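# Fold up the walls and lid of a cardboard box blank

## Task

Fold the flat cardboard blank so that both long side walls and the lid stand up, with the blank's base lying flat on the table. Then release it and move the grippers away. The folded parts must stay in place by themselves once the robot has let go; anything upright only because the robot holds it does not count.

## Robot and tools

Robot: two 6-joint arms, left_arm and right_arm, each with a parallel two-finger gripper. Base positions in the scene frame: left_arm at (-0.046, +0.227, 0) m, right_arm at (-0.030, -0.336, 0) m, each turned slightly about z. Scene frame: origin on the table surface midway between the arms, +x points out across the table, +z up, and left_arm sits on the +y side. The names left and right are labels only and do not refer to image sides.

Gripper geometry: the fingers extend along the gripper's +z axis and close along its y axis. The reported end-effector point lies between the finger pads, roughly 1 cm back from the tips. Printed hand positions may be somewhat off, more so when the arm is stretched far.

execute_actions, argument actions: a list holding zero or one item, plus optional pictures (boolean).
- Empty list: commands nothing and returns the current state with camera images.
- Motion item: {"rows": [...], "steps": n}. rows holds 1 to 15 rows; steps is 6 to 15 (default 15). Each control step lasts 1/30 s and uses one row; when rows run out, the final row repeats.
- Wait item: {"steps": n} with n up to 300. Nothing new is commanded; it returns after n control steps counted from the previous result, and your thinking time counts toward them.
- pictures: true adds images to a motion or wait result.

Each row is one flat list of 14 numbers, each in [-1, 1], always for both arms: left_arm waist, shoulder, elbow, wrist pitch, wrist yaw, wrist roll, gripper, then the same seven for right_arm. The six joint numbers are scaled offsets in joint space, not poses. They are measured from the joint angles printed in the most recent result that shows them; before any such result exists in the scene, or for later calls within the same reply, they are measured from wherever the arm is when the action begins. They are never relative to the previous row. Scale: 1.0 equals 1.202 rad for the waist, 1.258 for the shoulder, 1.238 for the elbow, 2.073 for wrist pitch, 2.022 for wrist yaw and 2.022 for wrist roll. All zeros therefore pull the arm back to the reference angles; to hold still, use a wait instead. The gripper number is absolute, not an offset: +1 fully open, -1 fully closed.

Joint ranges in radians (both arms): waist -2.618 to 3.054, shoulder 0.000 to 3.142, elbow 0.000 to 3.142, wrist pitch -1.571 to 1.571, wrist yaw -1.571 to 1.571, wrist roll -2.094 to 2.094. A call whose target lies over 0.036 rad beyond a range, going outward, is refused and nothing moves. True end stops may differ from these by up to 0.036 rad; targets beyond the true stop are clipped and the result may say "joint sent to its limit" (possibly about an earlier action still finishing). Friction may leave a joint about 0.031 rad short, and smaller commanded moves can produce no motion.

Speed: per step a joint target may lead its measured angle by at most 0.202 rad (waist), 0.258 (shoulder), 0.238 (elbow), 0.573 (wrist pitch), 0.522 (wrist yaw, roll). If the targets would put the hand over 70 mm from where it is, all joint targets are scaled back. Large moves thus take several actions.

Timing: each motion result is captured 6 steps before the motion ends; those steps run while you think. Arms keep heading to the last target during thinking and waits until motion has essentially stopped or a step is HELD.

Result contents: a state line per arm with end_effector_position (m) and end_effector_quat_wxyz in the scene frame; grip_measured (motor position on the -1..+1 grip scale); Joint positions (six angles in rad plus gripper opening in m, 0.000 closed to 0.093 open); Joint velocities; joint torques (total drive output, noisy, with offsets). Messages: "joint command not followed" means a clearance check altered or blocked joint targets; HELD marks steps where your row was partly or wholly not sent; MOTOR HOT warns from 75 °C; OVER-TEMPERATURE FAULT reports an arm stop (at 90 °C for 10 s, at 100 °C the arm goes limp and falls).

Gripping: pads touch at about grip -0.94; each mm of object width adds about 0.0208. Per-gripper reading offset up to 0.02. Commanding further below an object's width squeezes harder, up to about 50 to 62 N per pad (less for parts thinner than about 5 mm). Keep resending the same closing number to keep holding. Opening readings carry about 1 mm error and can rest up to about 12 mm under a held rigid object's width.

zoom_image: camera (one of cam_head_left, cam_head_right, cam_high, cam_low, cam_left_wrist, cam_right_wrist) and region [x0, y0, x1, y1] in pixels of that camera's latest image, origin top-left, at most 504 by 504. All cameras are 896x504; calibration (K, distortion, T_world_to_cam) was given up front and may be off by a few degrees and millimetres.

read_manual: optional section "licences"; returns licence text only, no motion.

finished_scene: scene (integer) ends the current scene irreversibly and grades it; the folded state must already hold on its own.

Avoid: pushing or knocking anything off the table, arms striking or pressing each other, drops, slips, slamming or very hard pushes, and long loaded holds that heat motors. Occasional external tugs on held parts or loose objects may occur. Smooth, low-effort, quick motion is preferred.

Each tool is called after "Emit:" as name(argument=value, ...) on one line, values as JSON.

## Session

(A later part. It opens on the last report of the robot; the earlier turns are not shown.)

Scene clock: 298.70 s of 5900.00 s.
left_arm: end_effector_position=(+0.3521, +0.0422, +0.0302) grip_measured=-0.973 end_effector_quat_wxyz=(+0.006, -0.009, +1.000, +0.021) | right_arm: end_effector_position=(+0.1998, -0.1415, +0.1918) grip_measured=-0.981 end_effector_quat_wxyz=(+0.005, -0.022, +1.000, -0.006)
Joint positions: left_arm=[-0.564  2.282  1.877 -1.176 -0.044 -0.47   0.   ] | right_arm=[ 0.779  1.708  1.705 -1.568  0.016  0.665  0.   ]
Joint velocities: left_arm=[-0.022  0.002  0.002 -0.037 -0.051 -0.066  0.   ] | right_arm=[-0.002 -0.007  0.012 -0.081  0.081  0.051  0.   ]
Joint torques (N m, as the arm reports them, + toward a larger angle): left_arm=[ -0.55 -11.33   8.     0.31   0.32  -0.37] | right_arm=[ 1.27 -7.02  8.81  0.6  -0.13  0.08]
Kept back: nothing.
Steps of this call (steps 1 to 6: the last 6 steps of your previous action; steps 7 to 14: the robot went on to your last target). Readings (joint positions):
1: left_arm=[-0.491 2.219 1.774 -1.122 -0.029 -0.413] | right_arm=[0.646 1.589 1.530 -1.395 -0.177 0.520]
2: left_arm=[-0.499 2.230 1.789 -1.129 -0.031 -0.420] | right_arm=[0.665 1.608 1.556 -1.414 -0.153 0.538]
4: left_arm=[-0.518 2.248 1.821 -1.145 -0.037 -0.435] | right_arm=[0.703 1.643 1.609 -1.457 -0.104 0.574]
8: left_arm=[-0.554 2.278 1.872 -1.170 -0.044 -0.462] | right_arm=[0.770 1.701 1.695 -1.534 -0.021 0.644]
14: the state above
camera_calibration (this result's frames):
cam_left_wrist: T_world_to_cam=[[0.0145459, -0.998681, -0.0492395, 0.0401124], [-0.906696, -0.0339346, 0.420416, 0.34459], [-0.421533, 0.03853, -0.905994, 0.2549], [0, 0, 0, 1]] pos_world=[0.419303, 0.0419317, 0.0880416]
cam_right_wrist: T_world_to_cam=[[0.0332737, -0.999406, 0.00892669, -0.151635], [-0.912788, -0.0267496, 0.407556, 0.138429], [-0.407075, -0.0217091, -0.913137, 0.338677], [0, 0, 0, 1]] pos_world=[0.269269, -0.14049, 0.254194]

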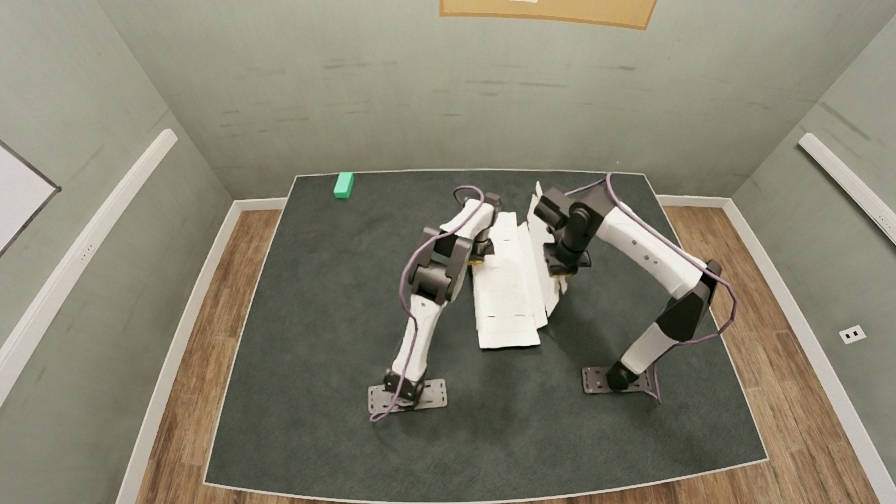

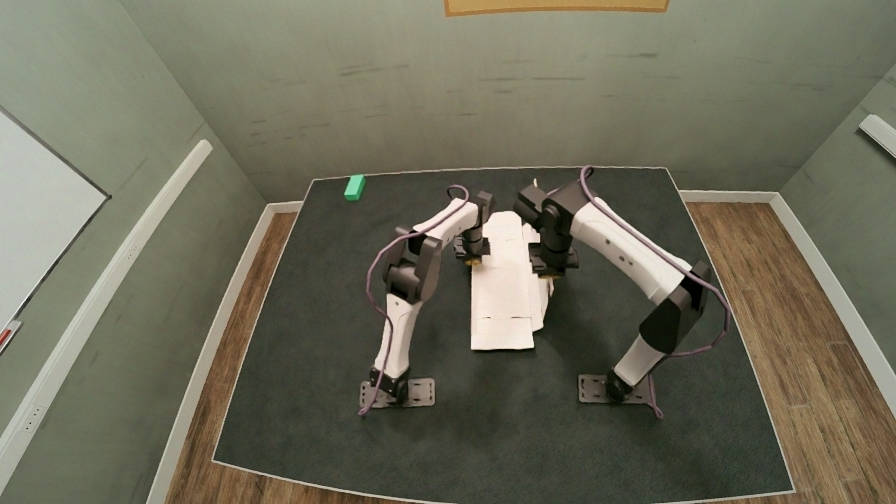

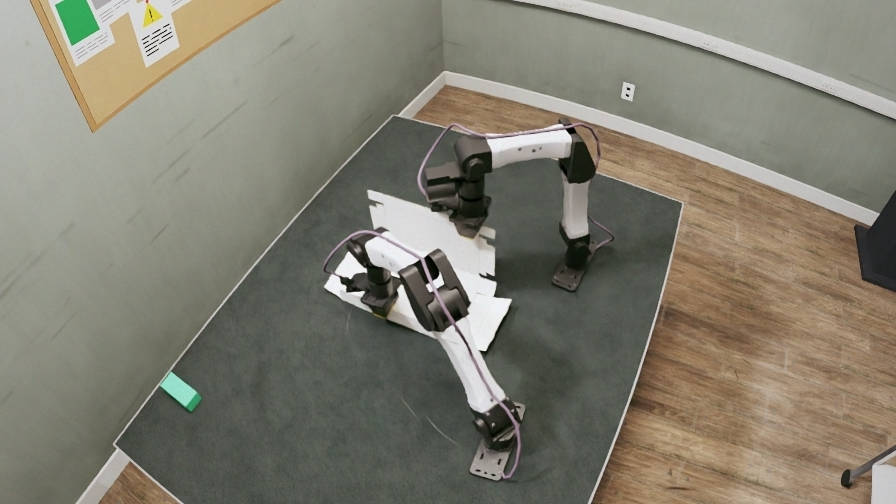

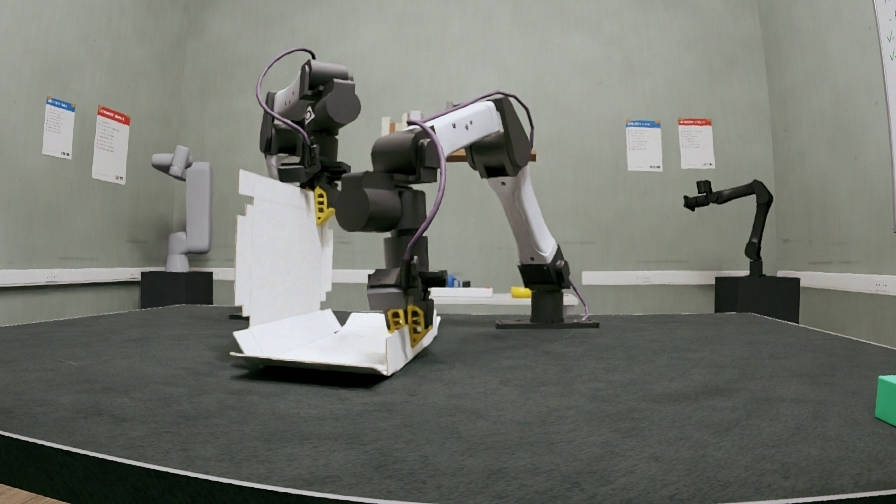

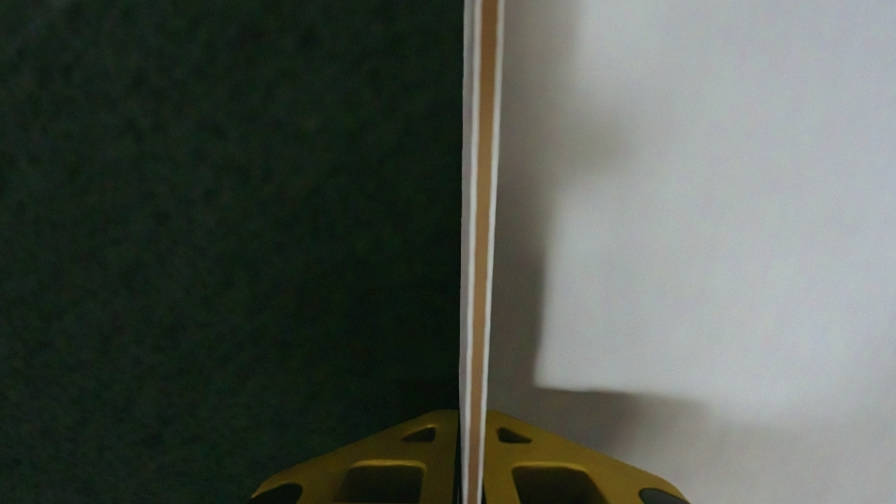

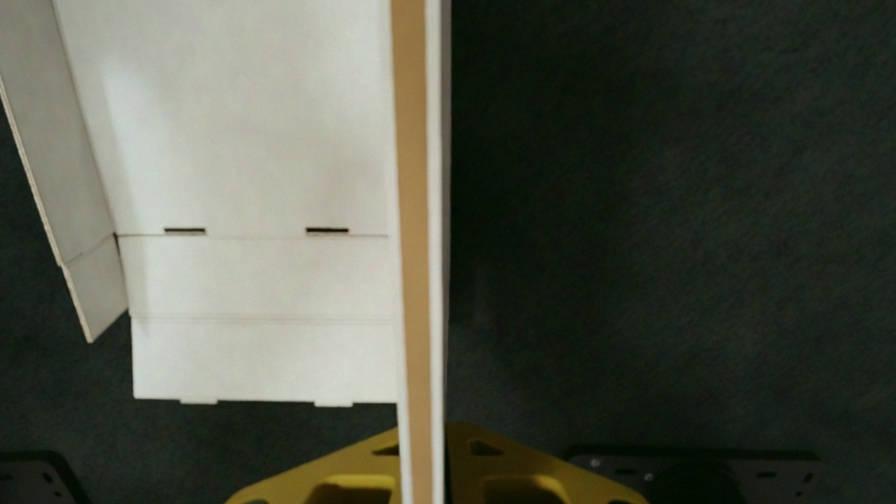

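Emit:
execute_actions(actions=[{"rows": [[-0.005,0.004,0.008,-0.002,0.003,-0.004,-1, 0,0,0.007,0,0,0,-1],[-0.010,0.008,0.016,-0.003,0.006,-0.008,-1, 0,0,0.014,0,0,0,-1],[-0.015,0.013,0.024,-0.005,0.009,-0.011,-1, 0,0,0.021,0,0,0,-1],[-0.021,0.017,0.032,-0.006,0.012,-0.015,-1, 0,0,0.028,0,0,0,-1],[-0.026,0.021,0.040,-0.008,0.016,-0.019,-1, 0,0,0.028,0,0,0,-1],[-0.031,0.025,0.048,-0.009,0.019,-0.022,-1, 0,0,0.028,0,0,0,-1],[-0.036,0.030,0.056,-0.011,0.022,-0.026,-1, 0,0,0.028,0,0,0,-1],[-0.0415,0.034,0.064,-0.0125,0.025,-0.030,-1, 0,0,0.028,0,0,0,-1]], "steps": 12}])

Emit:
execute_actions(actions=[{"steps": 10}], pictures=true)

Scene clock: 300.40 s of 5900.00 s.
left_arm: end_effector_position=(+0.3525, +0.0372, +0.0306) grip_measured=-0.973 end_effector_quat_wxyz=(+0.007, -0.008, +1.000, +0.022) | right_arm: end_effector_position=(+0.1998, -0.1439, +0.1921) grip_measured=-0.981 end_effector_quat_wxyz=(+0.006, -0.022, +1.000, -0.013)
Joint positions: left_arm=[-0.575  2.291  1.895 -1.182 -0.045 -0.477  0.   ] | right_arm=[ 0.779  1.708  1.706 -1.576  0.027  0.665  0.   ]
Joint velocities: left_arm=[-0.134  0.144  0.247 -0.095 -0.007 -0.154  0.   ] | right_arm=[-0.022 -0.012 -0.012 -0.007  0.051 -0.051  0.   ]
Joint torques (N m, as the arm reports them, + toward a larger angle): left_arm=[ -1.68 -11.53   7.86   0.33   0.38  -0.21] | right_arm=[ 0.42 -8.04  8.96  0.44 -0.13 -0.09]
Steps of this call (steps 1 to 30: the robot went on to your last target; steps 31 to 45: nothing new was sent; steps 46 to 51: the first 6 steps of this action). Readings (joint positions):
46: left_arm=[-0.564 2.282 1.877 -1.176 -0.045 -0.469] | right_arm=[0.779 1.708 1.706 -1.572 0.020 0.665]
47: left_arm=[-0.564 2.282 1.877 -1.176 -0.045 -0.469] | right_arm=[0.779 1.708 1.706 -1.574 0.022 0.665]
49: left_arm=[-0.567 2.283 1.880 -1.177 -0.045 -0.470] | right_arm=[0.779 1.708 1.706 -1.576 0.024 0.665]
51: the state above

Scene clock: 300.73 s of 5900.00 s.
left_arm: end_effector_position=(+0.3527, +0.0259, +0.0307) grip_measured=-0.973 end_effector_quat_wxyz=(+0.008, -0.010, +1.000, +0.021) | right_arm: end_effector_position=(+0.2006, -0.1448, +0.1921) grip_measured=-0.981 end_effector_quat_wxyz=(+0.008, -0.023, +1.000, -0.015)
Joint positions: left_arm=[-0.597  2.311  1.93  -1.195 -0.045 -0.503  0.   ] | right_arm=[ 0.779  1.708  1.706 -1.576  0.033  0.664  0.   ]
Joint velocities: left_arm=[ 0.002 -0.002 -0.007 -0.095  0.022 -0.007  0.   ] | right_arm=[-0.002 -0.017  0.002  0.022  0.022 -0.022  0.   ]
Joint torques (N m, as the arm reports them, + toward a larger angle): left_arm=[ -1.24 -11.56   7.99   0.3    0.56  -0.34] | right_arm=[ 0.46 -8.02  8.99  0.45 -0.12 -0.05]
Kept back: nothing.
Steps of this call (steps 1 to 6: the last 6 steps of your previous action; steps 7 to 10: the robot went on to your last target). Readings (joint positions):
1: left_arm=[-0.580 2.296 1.904 -1.184 -0.045 -0.482] | right_arm=[0.779 1.708 1.706 -1.576 0.029 0.665]
2: left_arm=[-0.586 2.302 1.914 -1.187 -0.045 -0.487] | right_arm=[0.779 1.708 1.706 -1.576 0.031 0.665]
4: left_arm=[-0.594 2.309 1.927 -1.191 -0.045 -0.497] | right_arm=[0.779 1.708 1.706 -1.576 0.032 0.665]
8: left_arm=[-0.597 2.311 1.930 -1.194 -0.045 -0.503] | right_arm=[0.779 1.708 1.706 -1.576 0.033 0.664]
10: the state above
camera_calibration (this result's frames):
cam_left_wrist: T_world_to_cam=[[0.0151452, -0.998732, -0.0480085, 0.0235372], [-0.908914, -0.0337615, 0.415615, 0.345299], [-0.416709, 0.037341, -0.908273, 0.254634], [0, 0, 0, 1]] pos_world=[0.419599, 0.0256569, 0.0888951]
cam_right_wrist: T_world_to_cam=[[0.0343669, -0.999045, 0.0269813, -0.158639], [-0.915488, -0.0206407, 0.401815, 0.141436], [-0.400875, -0.0385102, -0.915323, 0.335893], [0, 0, 0, 1]] pos_world=[0.269586, -0.142632, 0.2549]

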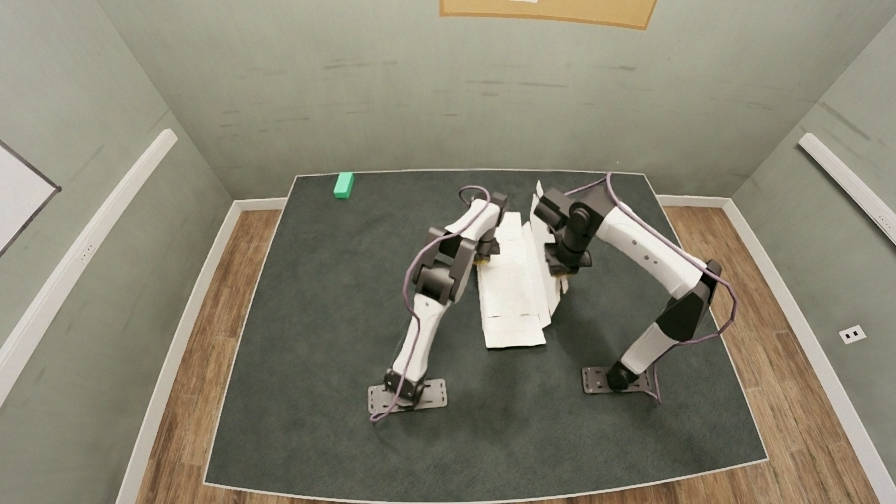

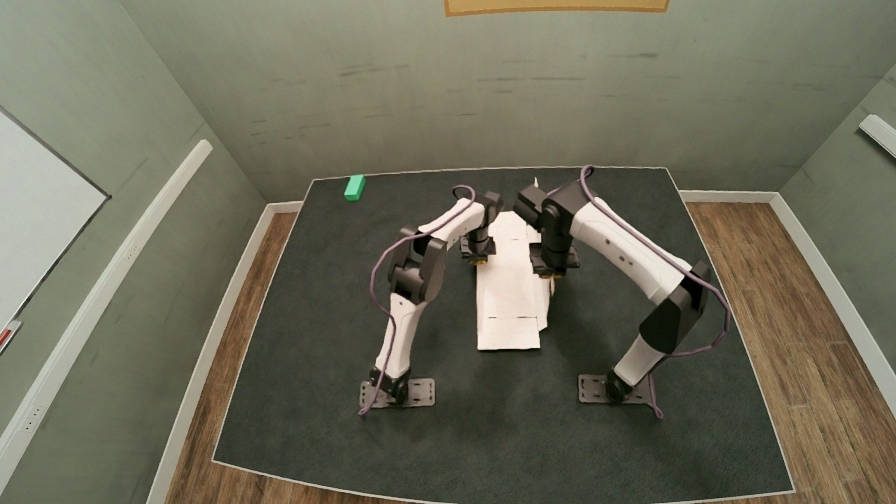

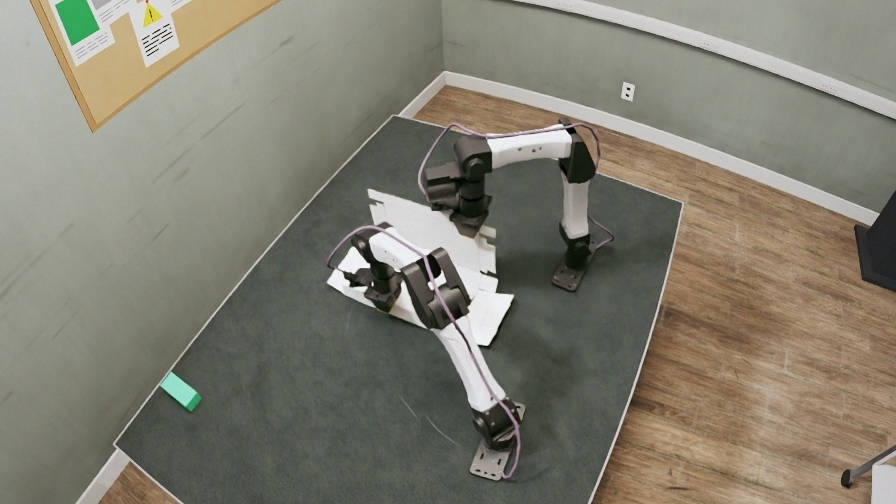

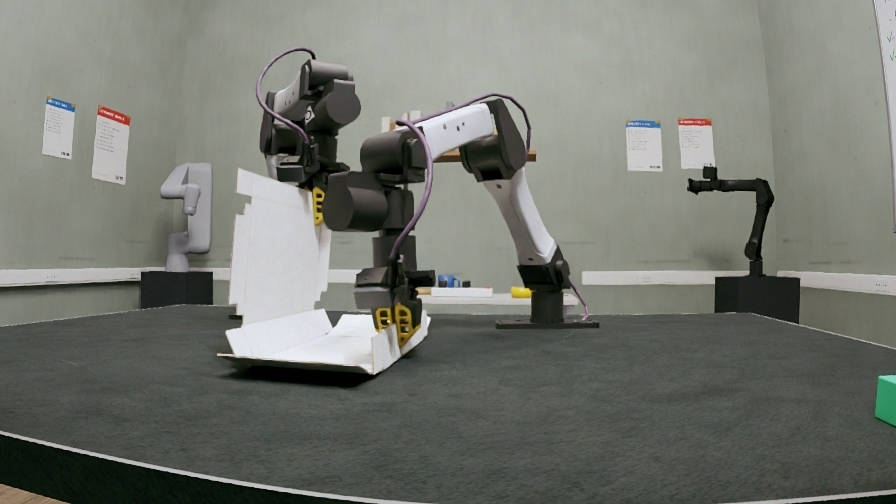

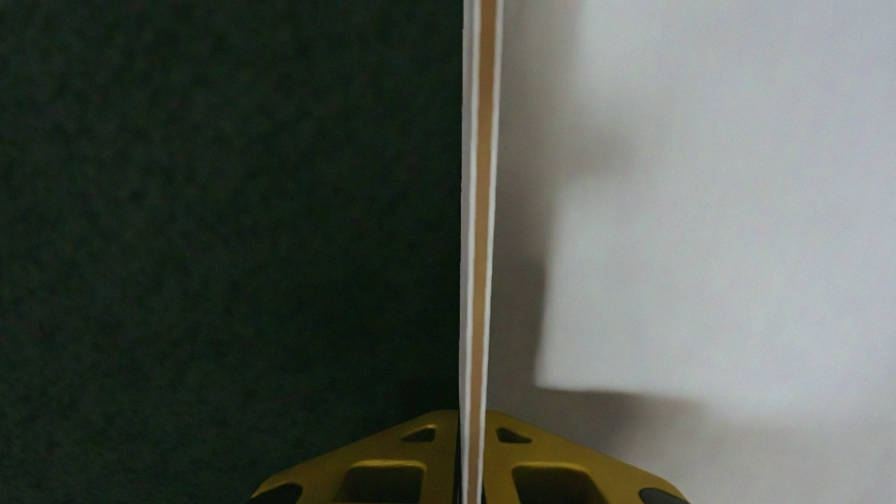

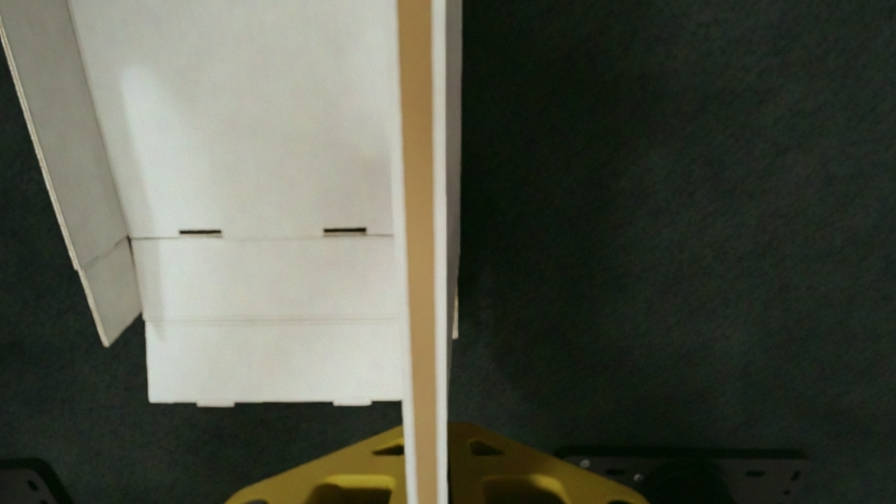

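Emit:
execute_actions(actions=[{"rows": [[0,0,0,0,0,0,-1, 0,0,0.015,0,0,0,-1],[0,0,0,0,0,0,-1, 0,0,0.030,0,0,0,-1],[-0.006,0.005,0.009,-0.002,0.003,-0.004,-1, 0,0,0.045,0,0,0,-1],[-0.012,0.010,0.017,-0.004,0.007,-0.008,-1, 0,0,0.050,0,0,0,-1],[-0.019,0.015,0.026,-0.006,0.010,-0.012,-1, 0,0,0.050,0,0,0,-1],[-0.025,0.019,0.035,-0.007,0.013,-0.015,-1, 0,0,0.050,0,0,0,-1],[-0.031,0.024,0.043,-0.009,0.017,-0.019,-1, 0,0,0.050,0,0,0,-1],[-0.0375,0.029,0.052,-0.011,0.020,-0.023,-1, 0,0,0.050,0,0,0,-1]], "steps": 12}])

Emit:
execute_actions(actions=[{"steps": 10}], pictures=true)

Scene clock: 301.70 s of 5900.00 s.
left_arm: end_effector_position=(+0.3540, +0.0282, +0.0313) grip_measured=-0.973 end_effector_quat_wxyz=(+0.011, -0.014, +0.999, +0.027) | right_arm: end_effector_position=(+0.2032, -0.1433, +0.1961) grip_measured=-0.981 end_effector_quat_wxyz=(+0.015, -0.026, +0.999, -0.011)
Joint positions: left_arm=[-0.596  2.313  1.935 -1.199 -0.058 -0.511  0.   ] | right_arm=[ 0.779  1.708  1.722 -1.576  0.037  0.658  0.   ]
Joint velocities: left_arm=[ 0.007  0.081  0.212 -0.066 -0.095 -0.11   0.   ] | right_arm=[-0.002  0.007  0.09   0.066 -0.022  0.007  0.   ]
Joint torques (N m, as the arm reports them, + toward a larger angle): left_arm=[ -2.65 -11.31   7.94   0.43   0.46  -0.15] | right_arm=[ 0.42 -8.02  9.42  0.4   0.02  0.08]
Steps of this call (steps 1 to 23: the robot went on to your last target; steps 24 to 29: the first 6 steps of this action). Readings (joint positions):
24: left_arm=[-0.597 2.311 1.930 -1.195 -0.049 -0.503] | right_arm=[0.779 1.708 1.706 -1.576 0.036 0.664]
25: left_arm=[-0.596 2.311 1.930 -1.195 -0.051 -0.503] | right_arm=[0.779 1.708 1.706 -1.576 0.037 0.663]
27: left_arm=[-0.596 2.311 1.930 -1.195 -0.054 -0.504] | right_arm=[0.779 1.708 1.713 -1.576 0.038 0.662]
29: the state above

Scene clock: 302.03 s of 5900.00 s.
left_arm: end_effector_position=(+0.3565, +0.0179, +0.0324) grip_measured=-0.973 end_effector_quat_wxyz=(+0.017, -0.014, +0.999, +0.025) | right_arm: end_effector_position=(+0.2043, -0.1434, +0.1972) grip_measured=-0.981 end_effector_quat_wxyz=(+0.018, -0.026, +0.999, -0.012)
Joint positions: left_arm=[-0.614  2.332  1.972 -1.206 -0.06  -0.529  0.   ] | right_arm=[ 0.779  1.708  1.726 -1.576  0.041  0.657  0.   ]
Joint velocities: left_arm=[-0.017 -0.002 -0.007 -0.007 -0.022 -0.037  0.   ] | right_arm=[ 0.007 -0.007 -0.012  0.037  0.022  0.007  0.   ]
Joint torques (N m, as the arm reports them, + toward a larger angle): left_arm=[ -2.31 -11.47   7.64   0.28   0.59  -0.22] | right_arm=[ 0.45 -8.03  9.55  0.4   0.    0.01]
Kept back: nothing.
Steps of this call (steps 1 to 6: the last 6 steps of your previous action; steps 7 to 10: the robot went on to your last target). Readings (joint positions):
1: left_arm=[-0.597 2.317 1.943 -1.202 -0.058 -0.513] | right_arm=[0.779 1.708 1.724 -1.576 0.037 0.657]
2: left_arm=[-0.600 2.321 1.954 -1.204 -0.059 -0.515] | right_arm=[0.779 1.708 1.725 -1.576 0.038 0.657]
4: left_arm=[-0.609 2.328 1.967 -1.205 -0.059 -0.521] | right_arm=[0.779 1.708 1.726 -1.576 0.041 0.657]
8: left_arm=[-0.614 2.332 1.972 -1.206 -0.059 -0.528] | right_arm=[0.779 1.708 1.726 -1.576 0.041 0.657]
10: the state above
camera_calibration (this result's frames):
cam_left_wrist: T_world_to_cam=[[0.0243479, -0.998154, -0.055638, 0.0125505], [-0.915364, -0.0446329, 0.400145, 0.350761], [-0.40189, 0.0411863, -0.914761, 0.252981], [0, 0, 0, 1]] pos_world=[0.422439, 0.0177635, 0.0917601]
cam_right_wrist: T_world_to_cam=[[0.0407057, -0.998959, 0.0205986, -0.15753], [-0.923421, -0.0297377, 0.382635, 0.146897], [-0.381624, -0.0345966, -0.92367, 0.340374], [0, 0, 0, 1]] pos_world=[0.271955, -0.141222, 0.26143]

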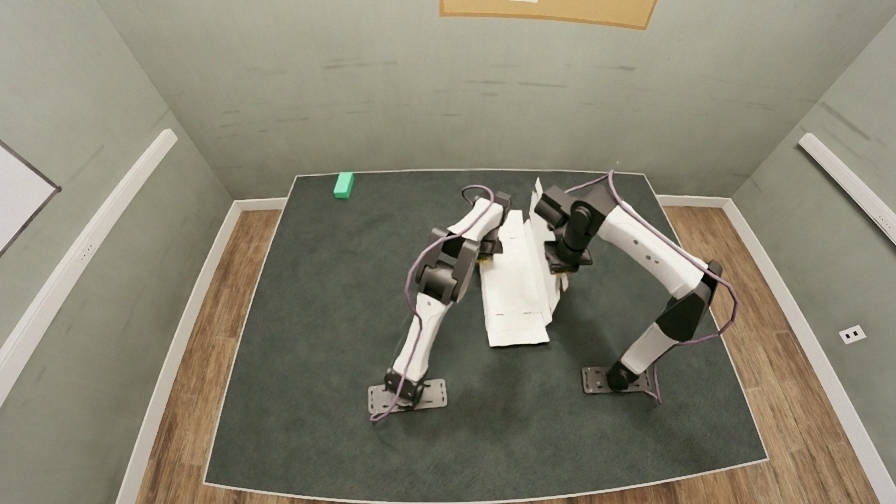

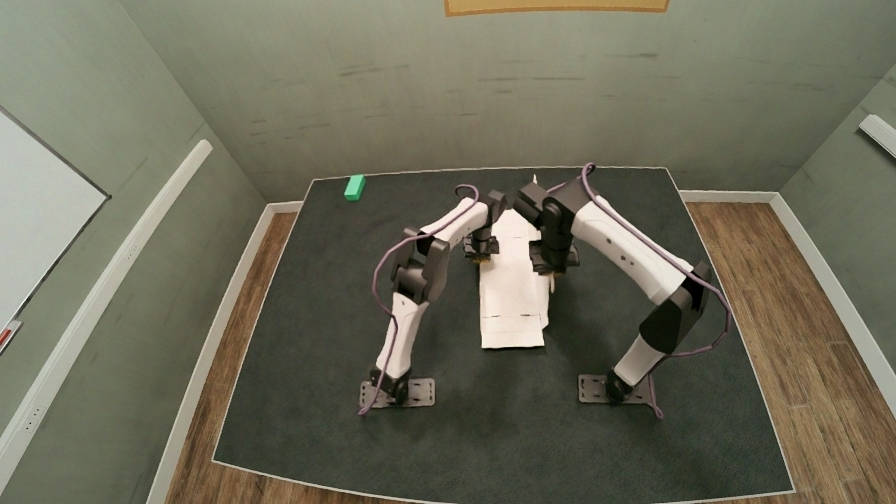

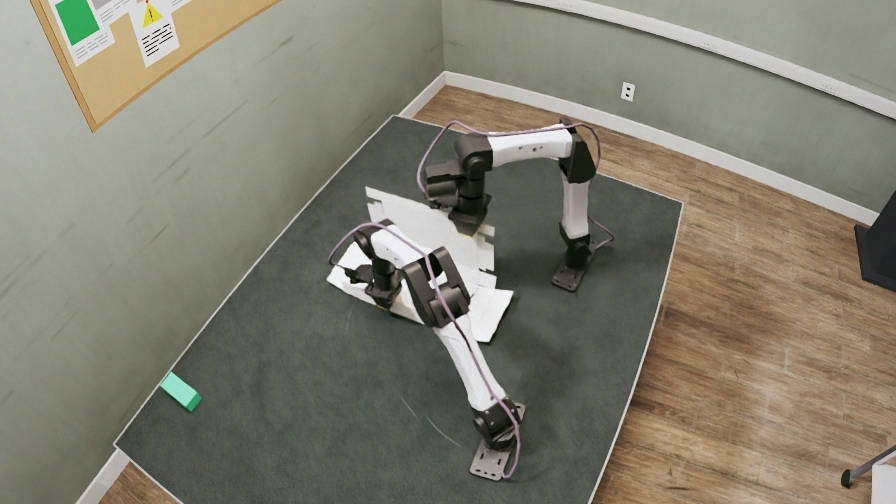

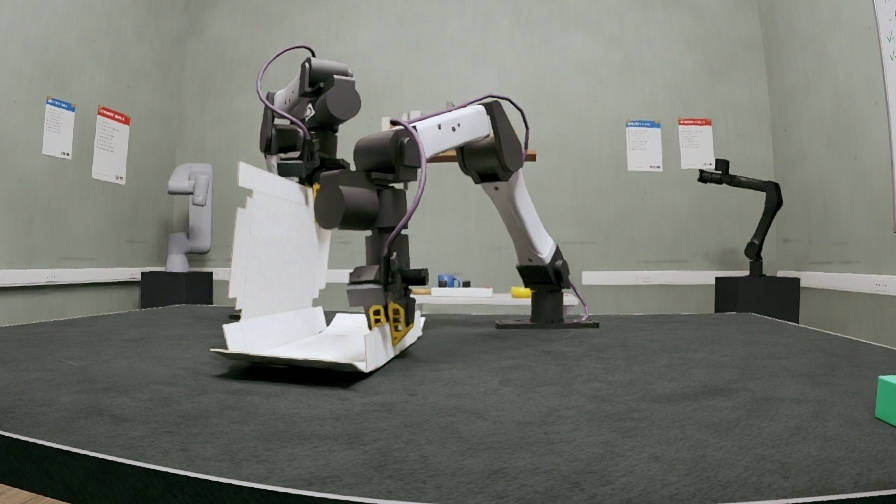

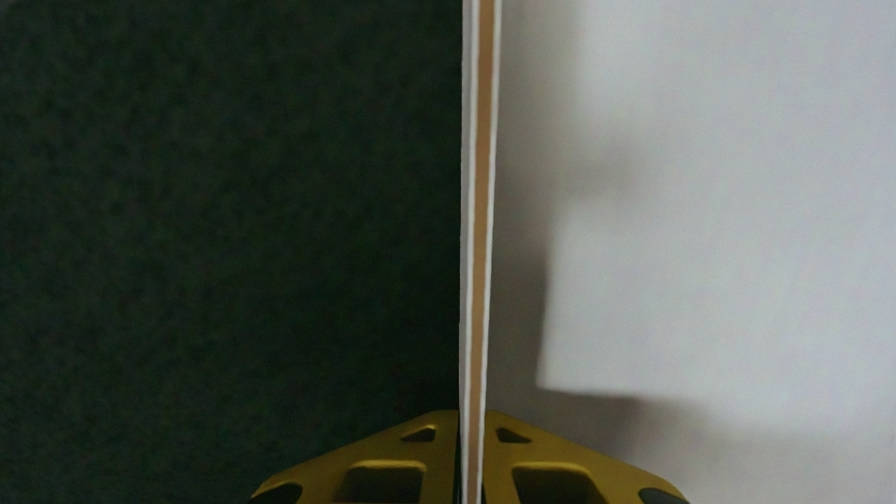

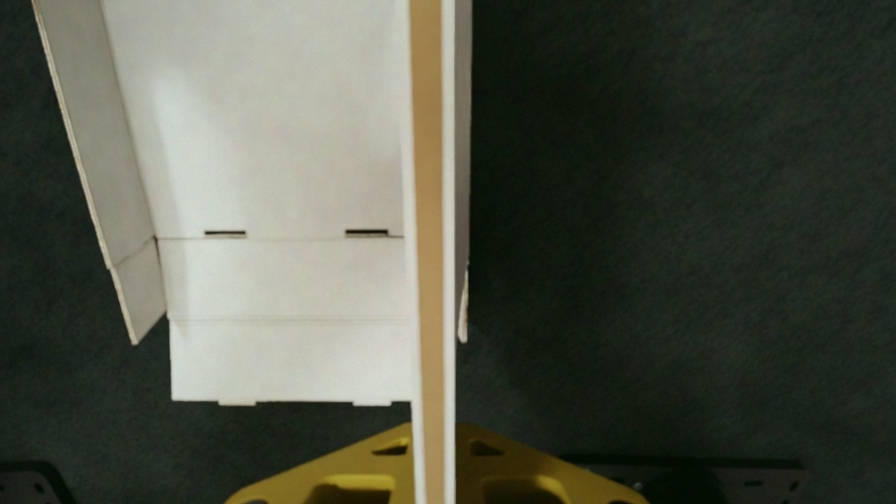

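Emit:
execute_actions(actions=[{"rows": [[-0.006,0.004,0.005,-0.001,0.003,-0.002,-1, 0.003,0.004,-0.002,0.002,-0.003,0.001,-1],[-0.012,0.007,0.011,-0.002,0.006,-0.004,-1, 0.005,0.008,-0.003,0.004,-0.006,0.001,-1],[-0.018,0.011,0.016,-0.004,0.009,-0.005,-1, 0.008,0.012,-0.005,0.005,-0.009,0.002,-1],[-0.024,0.014,0.021,-0.005,0.012,-0.007,-1, 0.010,0.016,-0.006,0.007,-0.012,0.003,-1],[-0.030,0.018,0.027,-0.006,0.015,-0.009,-1, 0.013,0.020,-0.008,0.009,-0.015,0.004,-1],[-0.036,0.022,0.032,-0.007,0.018,-0.011,-1, 0.015,0.024,-0.010,0.011,-0.018,0.004,-1],[-0.042,0.025,0.037,-0.008,0.021,-0.013,-1, 0.018,0.028,-0.011,0.013,-0.021,0.005,-1],[-0.048,0.029,0.042,-0.010,0.024,-0.014,-1, 0.020,0.032,-0.013,0.014,-0.024,0.006,-1],[-0.054,0.032,0.048,-0.011,0.027,-0.016,-1, 0.023,0.036,-0.014,0.016,-0.027,0.006,-1],[-0.060,0.036,0.053,-0.012,0.030,-0.018,-1, 0.025,0.040,-0.016,0.018,-0.030,0.007,-1]], "steps": 13}])

Emit:
execute_actions(actions=[{"steps": 10}], pictures=true)

Scene clock: 303.57 s of 5900.00 s.
left_arm: end_effector_position=(+0.3566, +0.0168, +0.0326) grip_measured=-0.973 end_effector_quat_wxyz=(+0.018, -0.013, +0.999, +0.031) | right_arm: end_effector_position=(+0.2039, -0.1420, +0.1953) grip_measured=-0.981 end_effector_quat_wxyz=(+0.016, -0.029, +0.999, -0.015)
Joint positions: left_arm=[-0.62   2.339  1.985 -1.216 -0.071 -0.533  0.   ] | right_arm=[ 0.784  1.715  1.726 -1.576  0.043  0.657  0.   ]
Joint velocities: left_arm=[-0.115  0.12   0.149 -0.095 -0.066 -0.095  0.   ] | right_arm=[ 0.061  0.105 -0.002  0.022  0.007 -0.051  0.   ]
Joint torques (N m, as the arm reports them, + toward a larger angle): left_arm=[ -3.22 -11.6    7.83   0.49   0.53  -0.14] | right_arm=[ 1.34 -6.33  5.17  0.69 -0.35 -0.05]
Steps of this call (steps 1 to 30: the robot went on to your last target; steps 31 to 39: nothing new was sent; steps 40 to 46: the first 7 steps of this action). Readings (joint positions):
40: left_arm=[-0.614 2.332 1.972 -1.206 -0.063 -0.529] | right_arm=[0.779 1.708 1.726 -1.576 0.043 0.656]
41: left_arm=[-0.614 2.332 1.972 -1.207 -0.065 -0.529] | right_arm=[0.779 1.708 1.726 -1.576 0.043 0.656]
43: left_arm=[-0.614 2.332 1.972 -1.208 -0.066 -0.529] | right_arm=[0.779 1.708 1.726 -1.576 0.043 0.656]
46: the state above

Scene clock: 303.90 s of 5900.00 s.
left_arm: end_effector_position=(+0.3536, +0.0068, +0.0302) grip_measured=-0.973 end_effector_quat_wxyz=(+0.017, -0.010, +0.999, +0.038) | right_arm: end_effector_position=(+0.2023, -0.1377, +0.1898) grip_measured=-0.981 end_effector_quat_wxyz=(+0.009, -0.030, +0.999, -0.020)
Joint positions: left_arm=[-0.647  2.361  2.013 -1.232 -0.082 -0.555  0.   ] | right_arm=[ 0.798  1.734  1.726 -1.576  0.043  0.67   0.   ]
Joint velocities: left_arm=[-0.007 -0.007 -0.022 -0.007  0.051 -0.022  0.   ] | right_arm=[-0.027 -0.017  0.022  0.007 -0.081 -0.007  0.   ]
Joint torques (N m, as the arm reports them, + toward a larger angle): left_arm=[ -3.29 -11.68   7.83   0.39   0.89  -0.15] | right_arm=[ 1.3  -6.22  4.67  0.75 -0.51 -0.05]
Kept back: nothing.
Steps of this call (steps 1 to 6: the last 6 steps of your previous action; steps 7 to 10: the robot went on to your last target). Readings (joint positions):
1: left_arm=[-0.625 2.344 1.990 -1.220 -0.071 -0.536] | right_arm=[0.787 1.719 1.726 -1.576 0.043 0.659]
2: left_arm=[-0.630 2.349 1.996 -1.223 -0.071 -0.539] | right_arm=[0.789 1.725 1.726 -1.576 0.043 0.661]
4: left_arm=[-0.641 2.358 2.008 -1.229 -0.076 -0.547] | right_arm=[0.794 1.733 1.726 -1.576 0.043 0.666]
8: left_arm=[-0.647 2.361 2.013 -1.232 -0.082 -0.555] | right_arm=[0.798 1.734 1.726 -1.576 0.043 0.669]
10: the state above
camera_calibration (this result's frames):
cam_left_wrist: T_world_to_cam=[[0.0174524, -0.996531, -0.0813748, 0.004643], [-0.9161, -0.0485437, 0.398, 0.348813], [-0.400569, 0.0676015, -0.913769, 0.249586], [0, 0, 0, 1]] pos_world=[0.419444, 0.00468722, 0.089614]
cam_right_wrist: T_world_to_cam=[[0.0477233, -0.998162, 0.0373629, -0.156116], [-0.916044, -0.028823, 0.400041, 0.143336], [-0.398229, -0.0533173, -0.915735, 0.332264], [0, 0, 0, 1]] pos_world=[0.271069, -0.133982, 0.252759]

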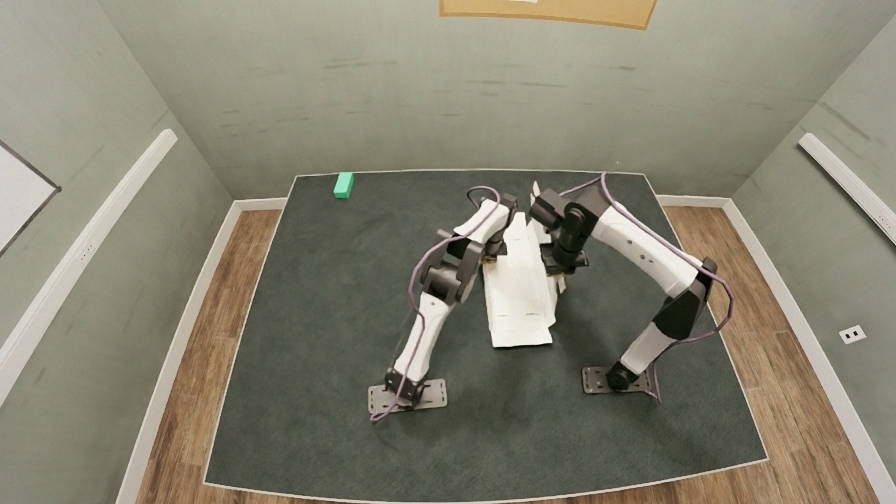

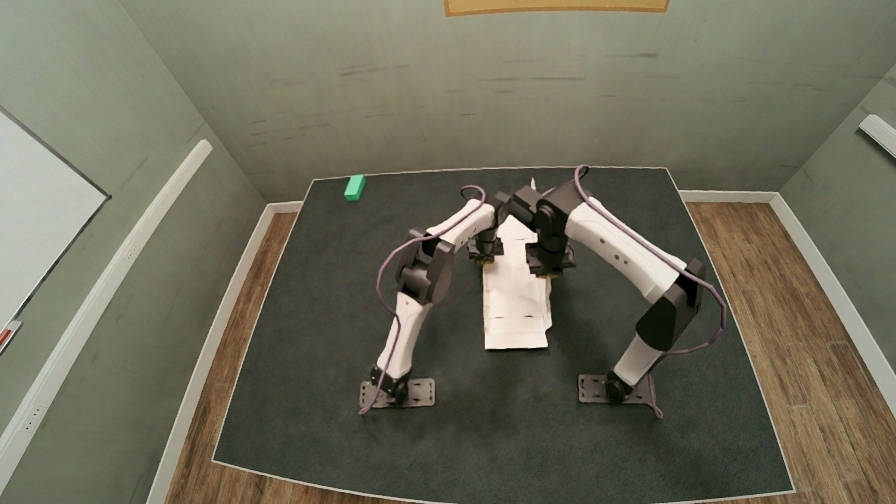

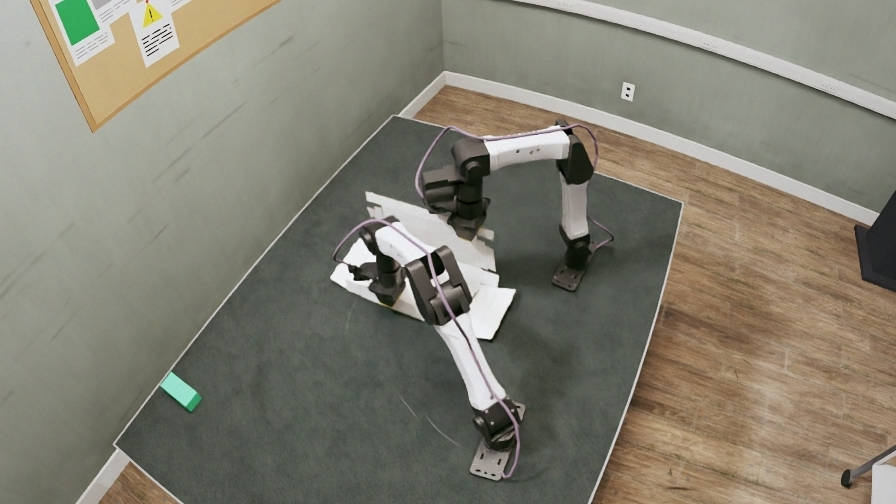

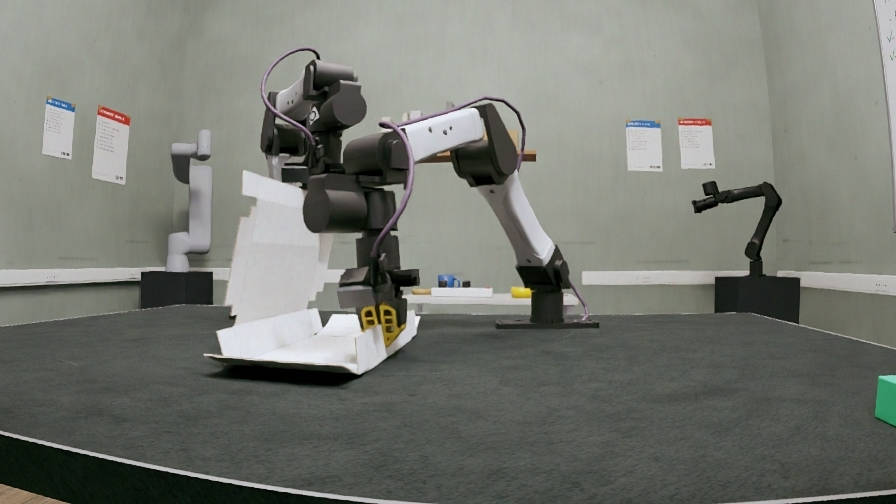

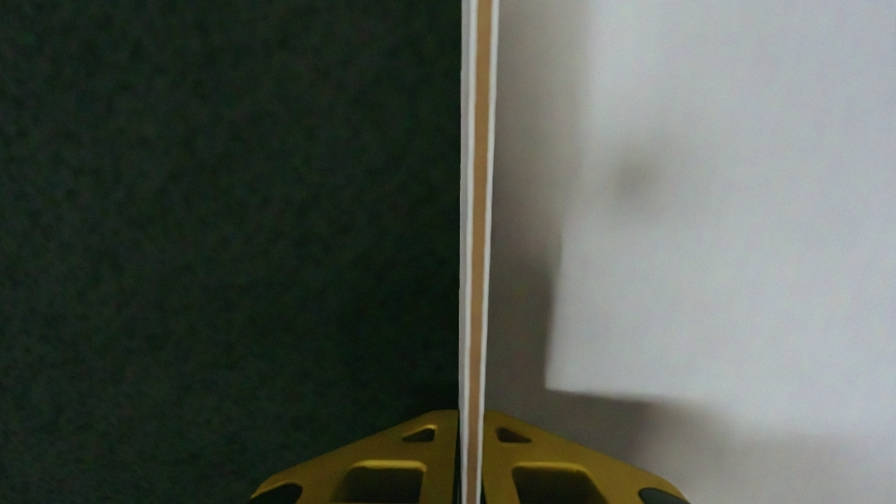

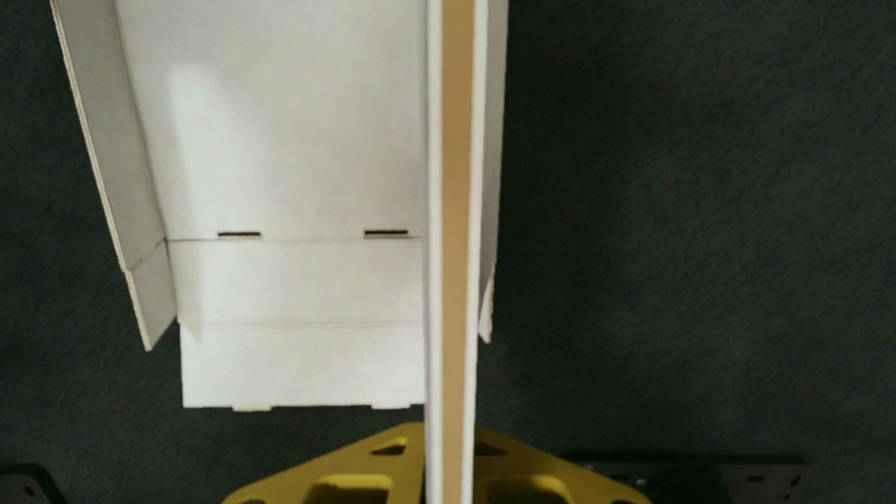

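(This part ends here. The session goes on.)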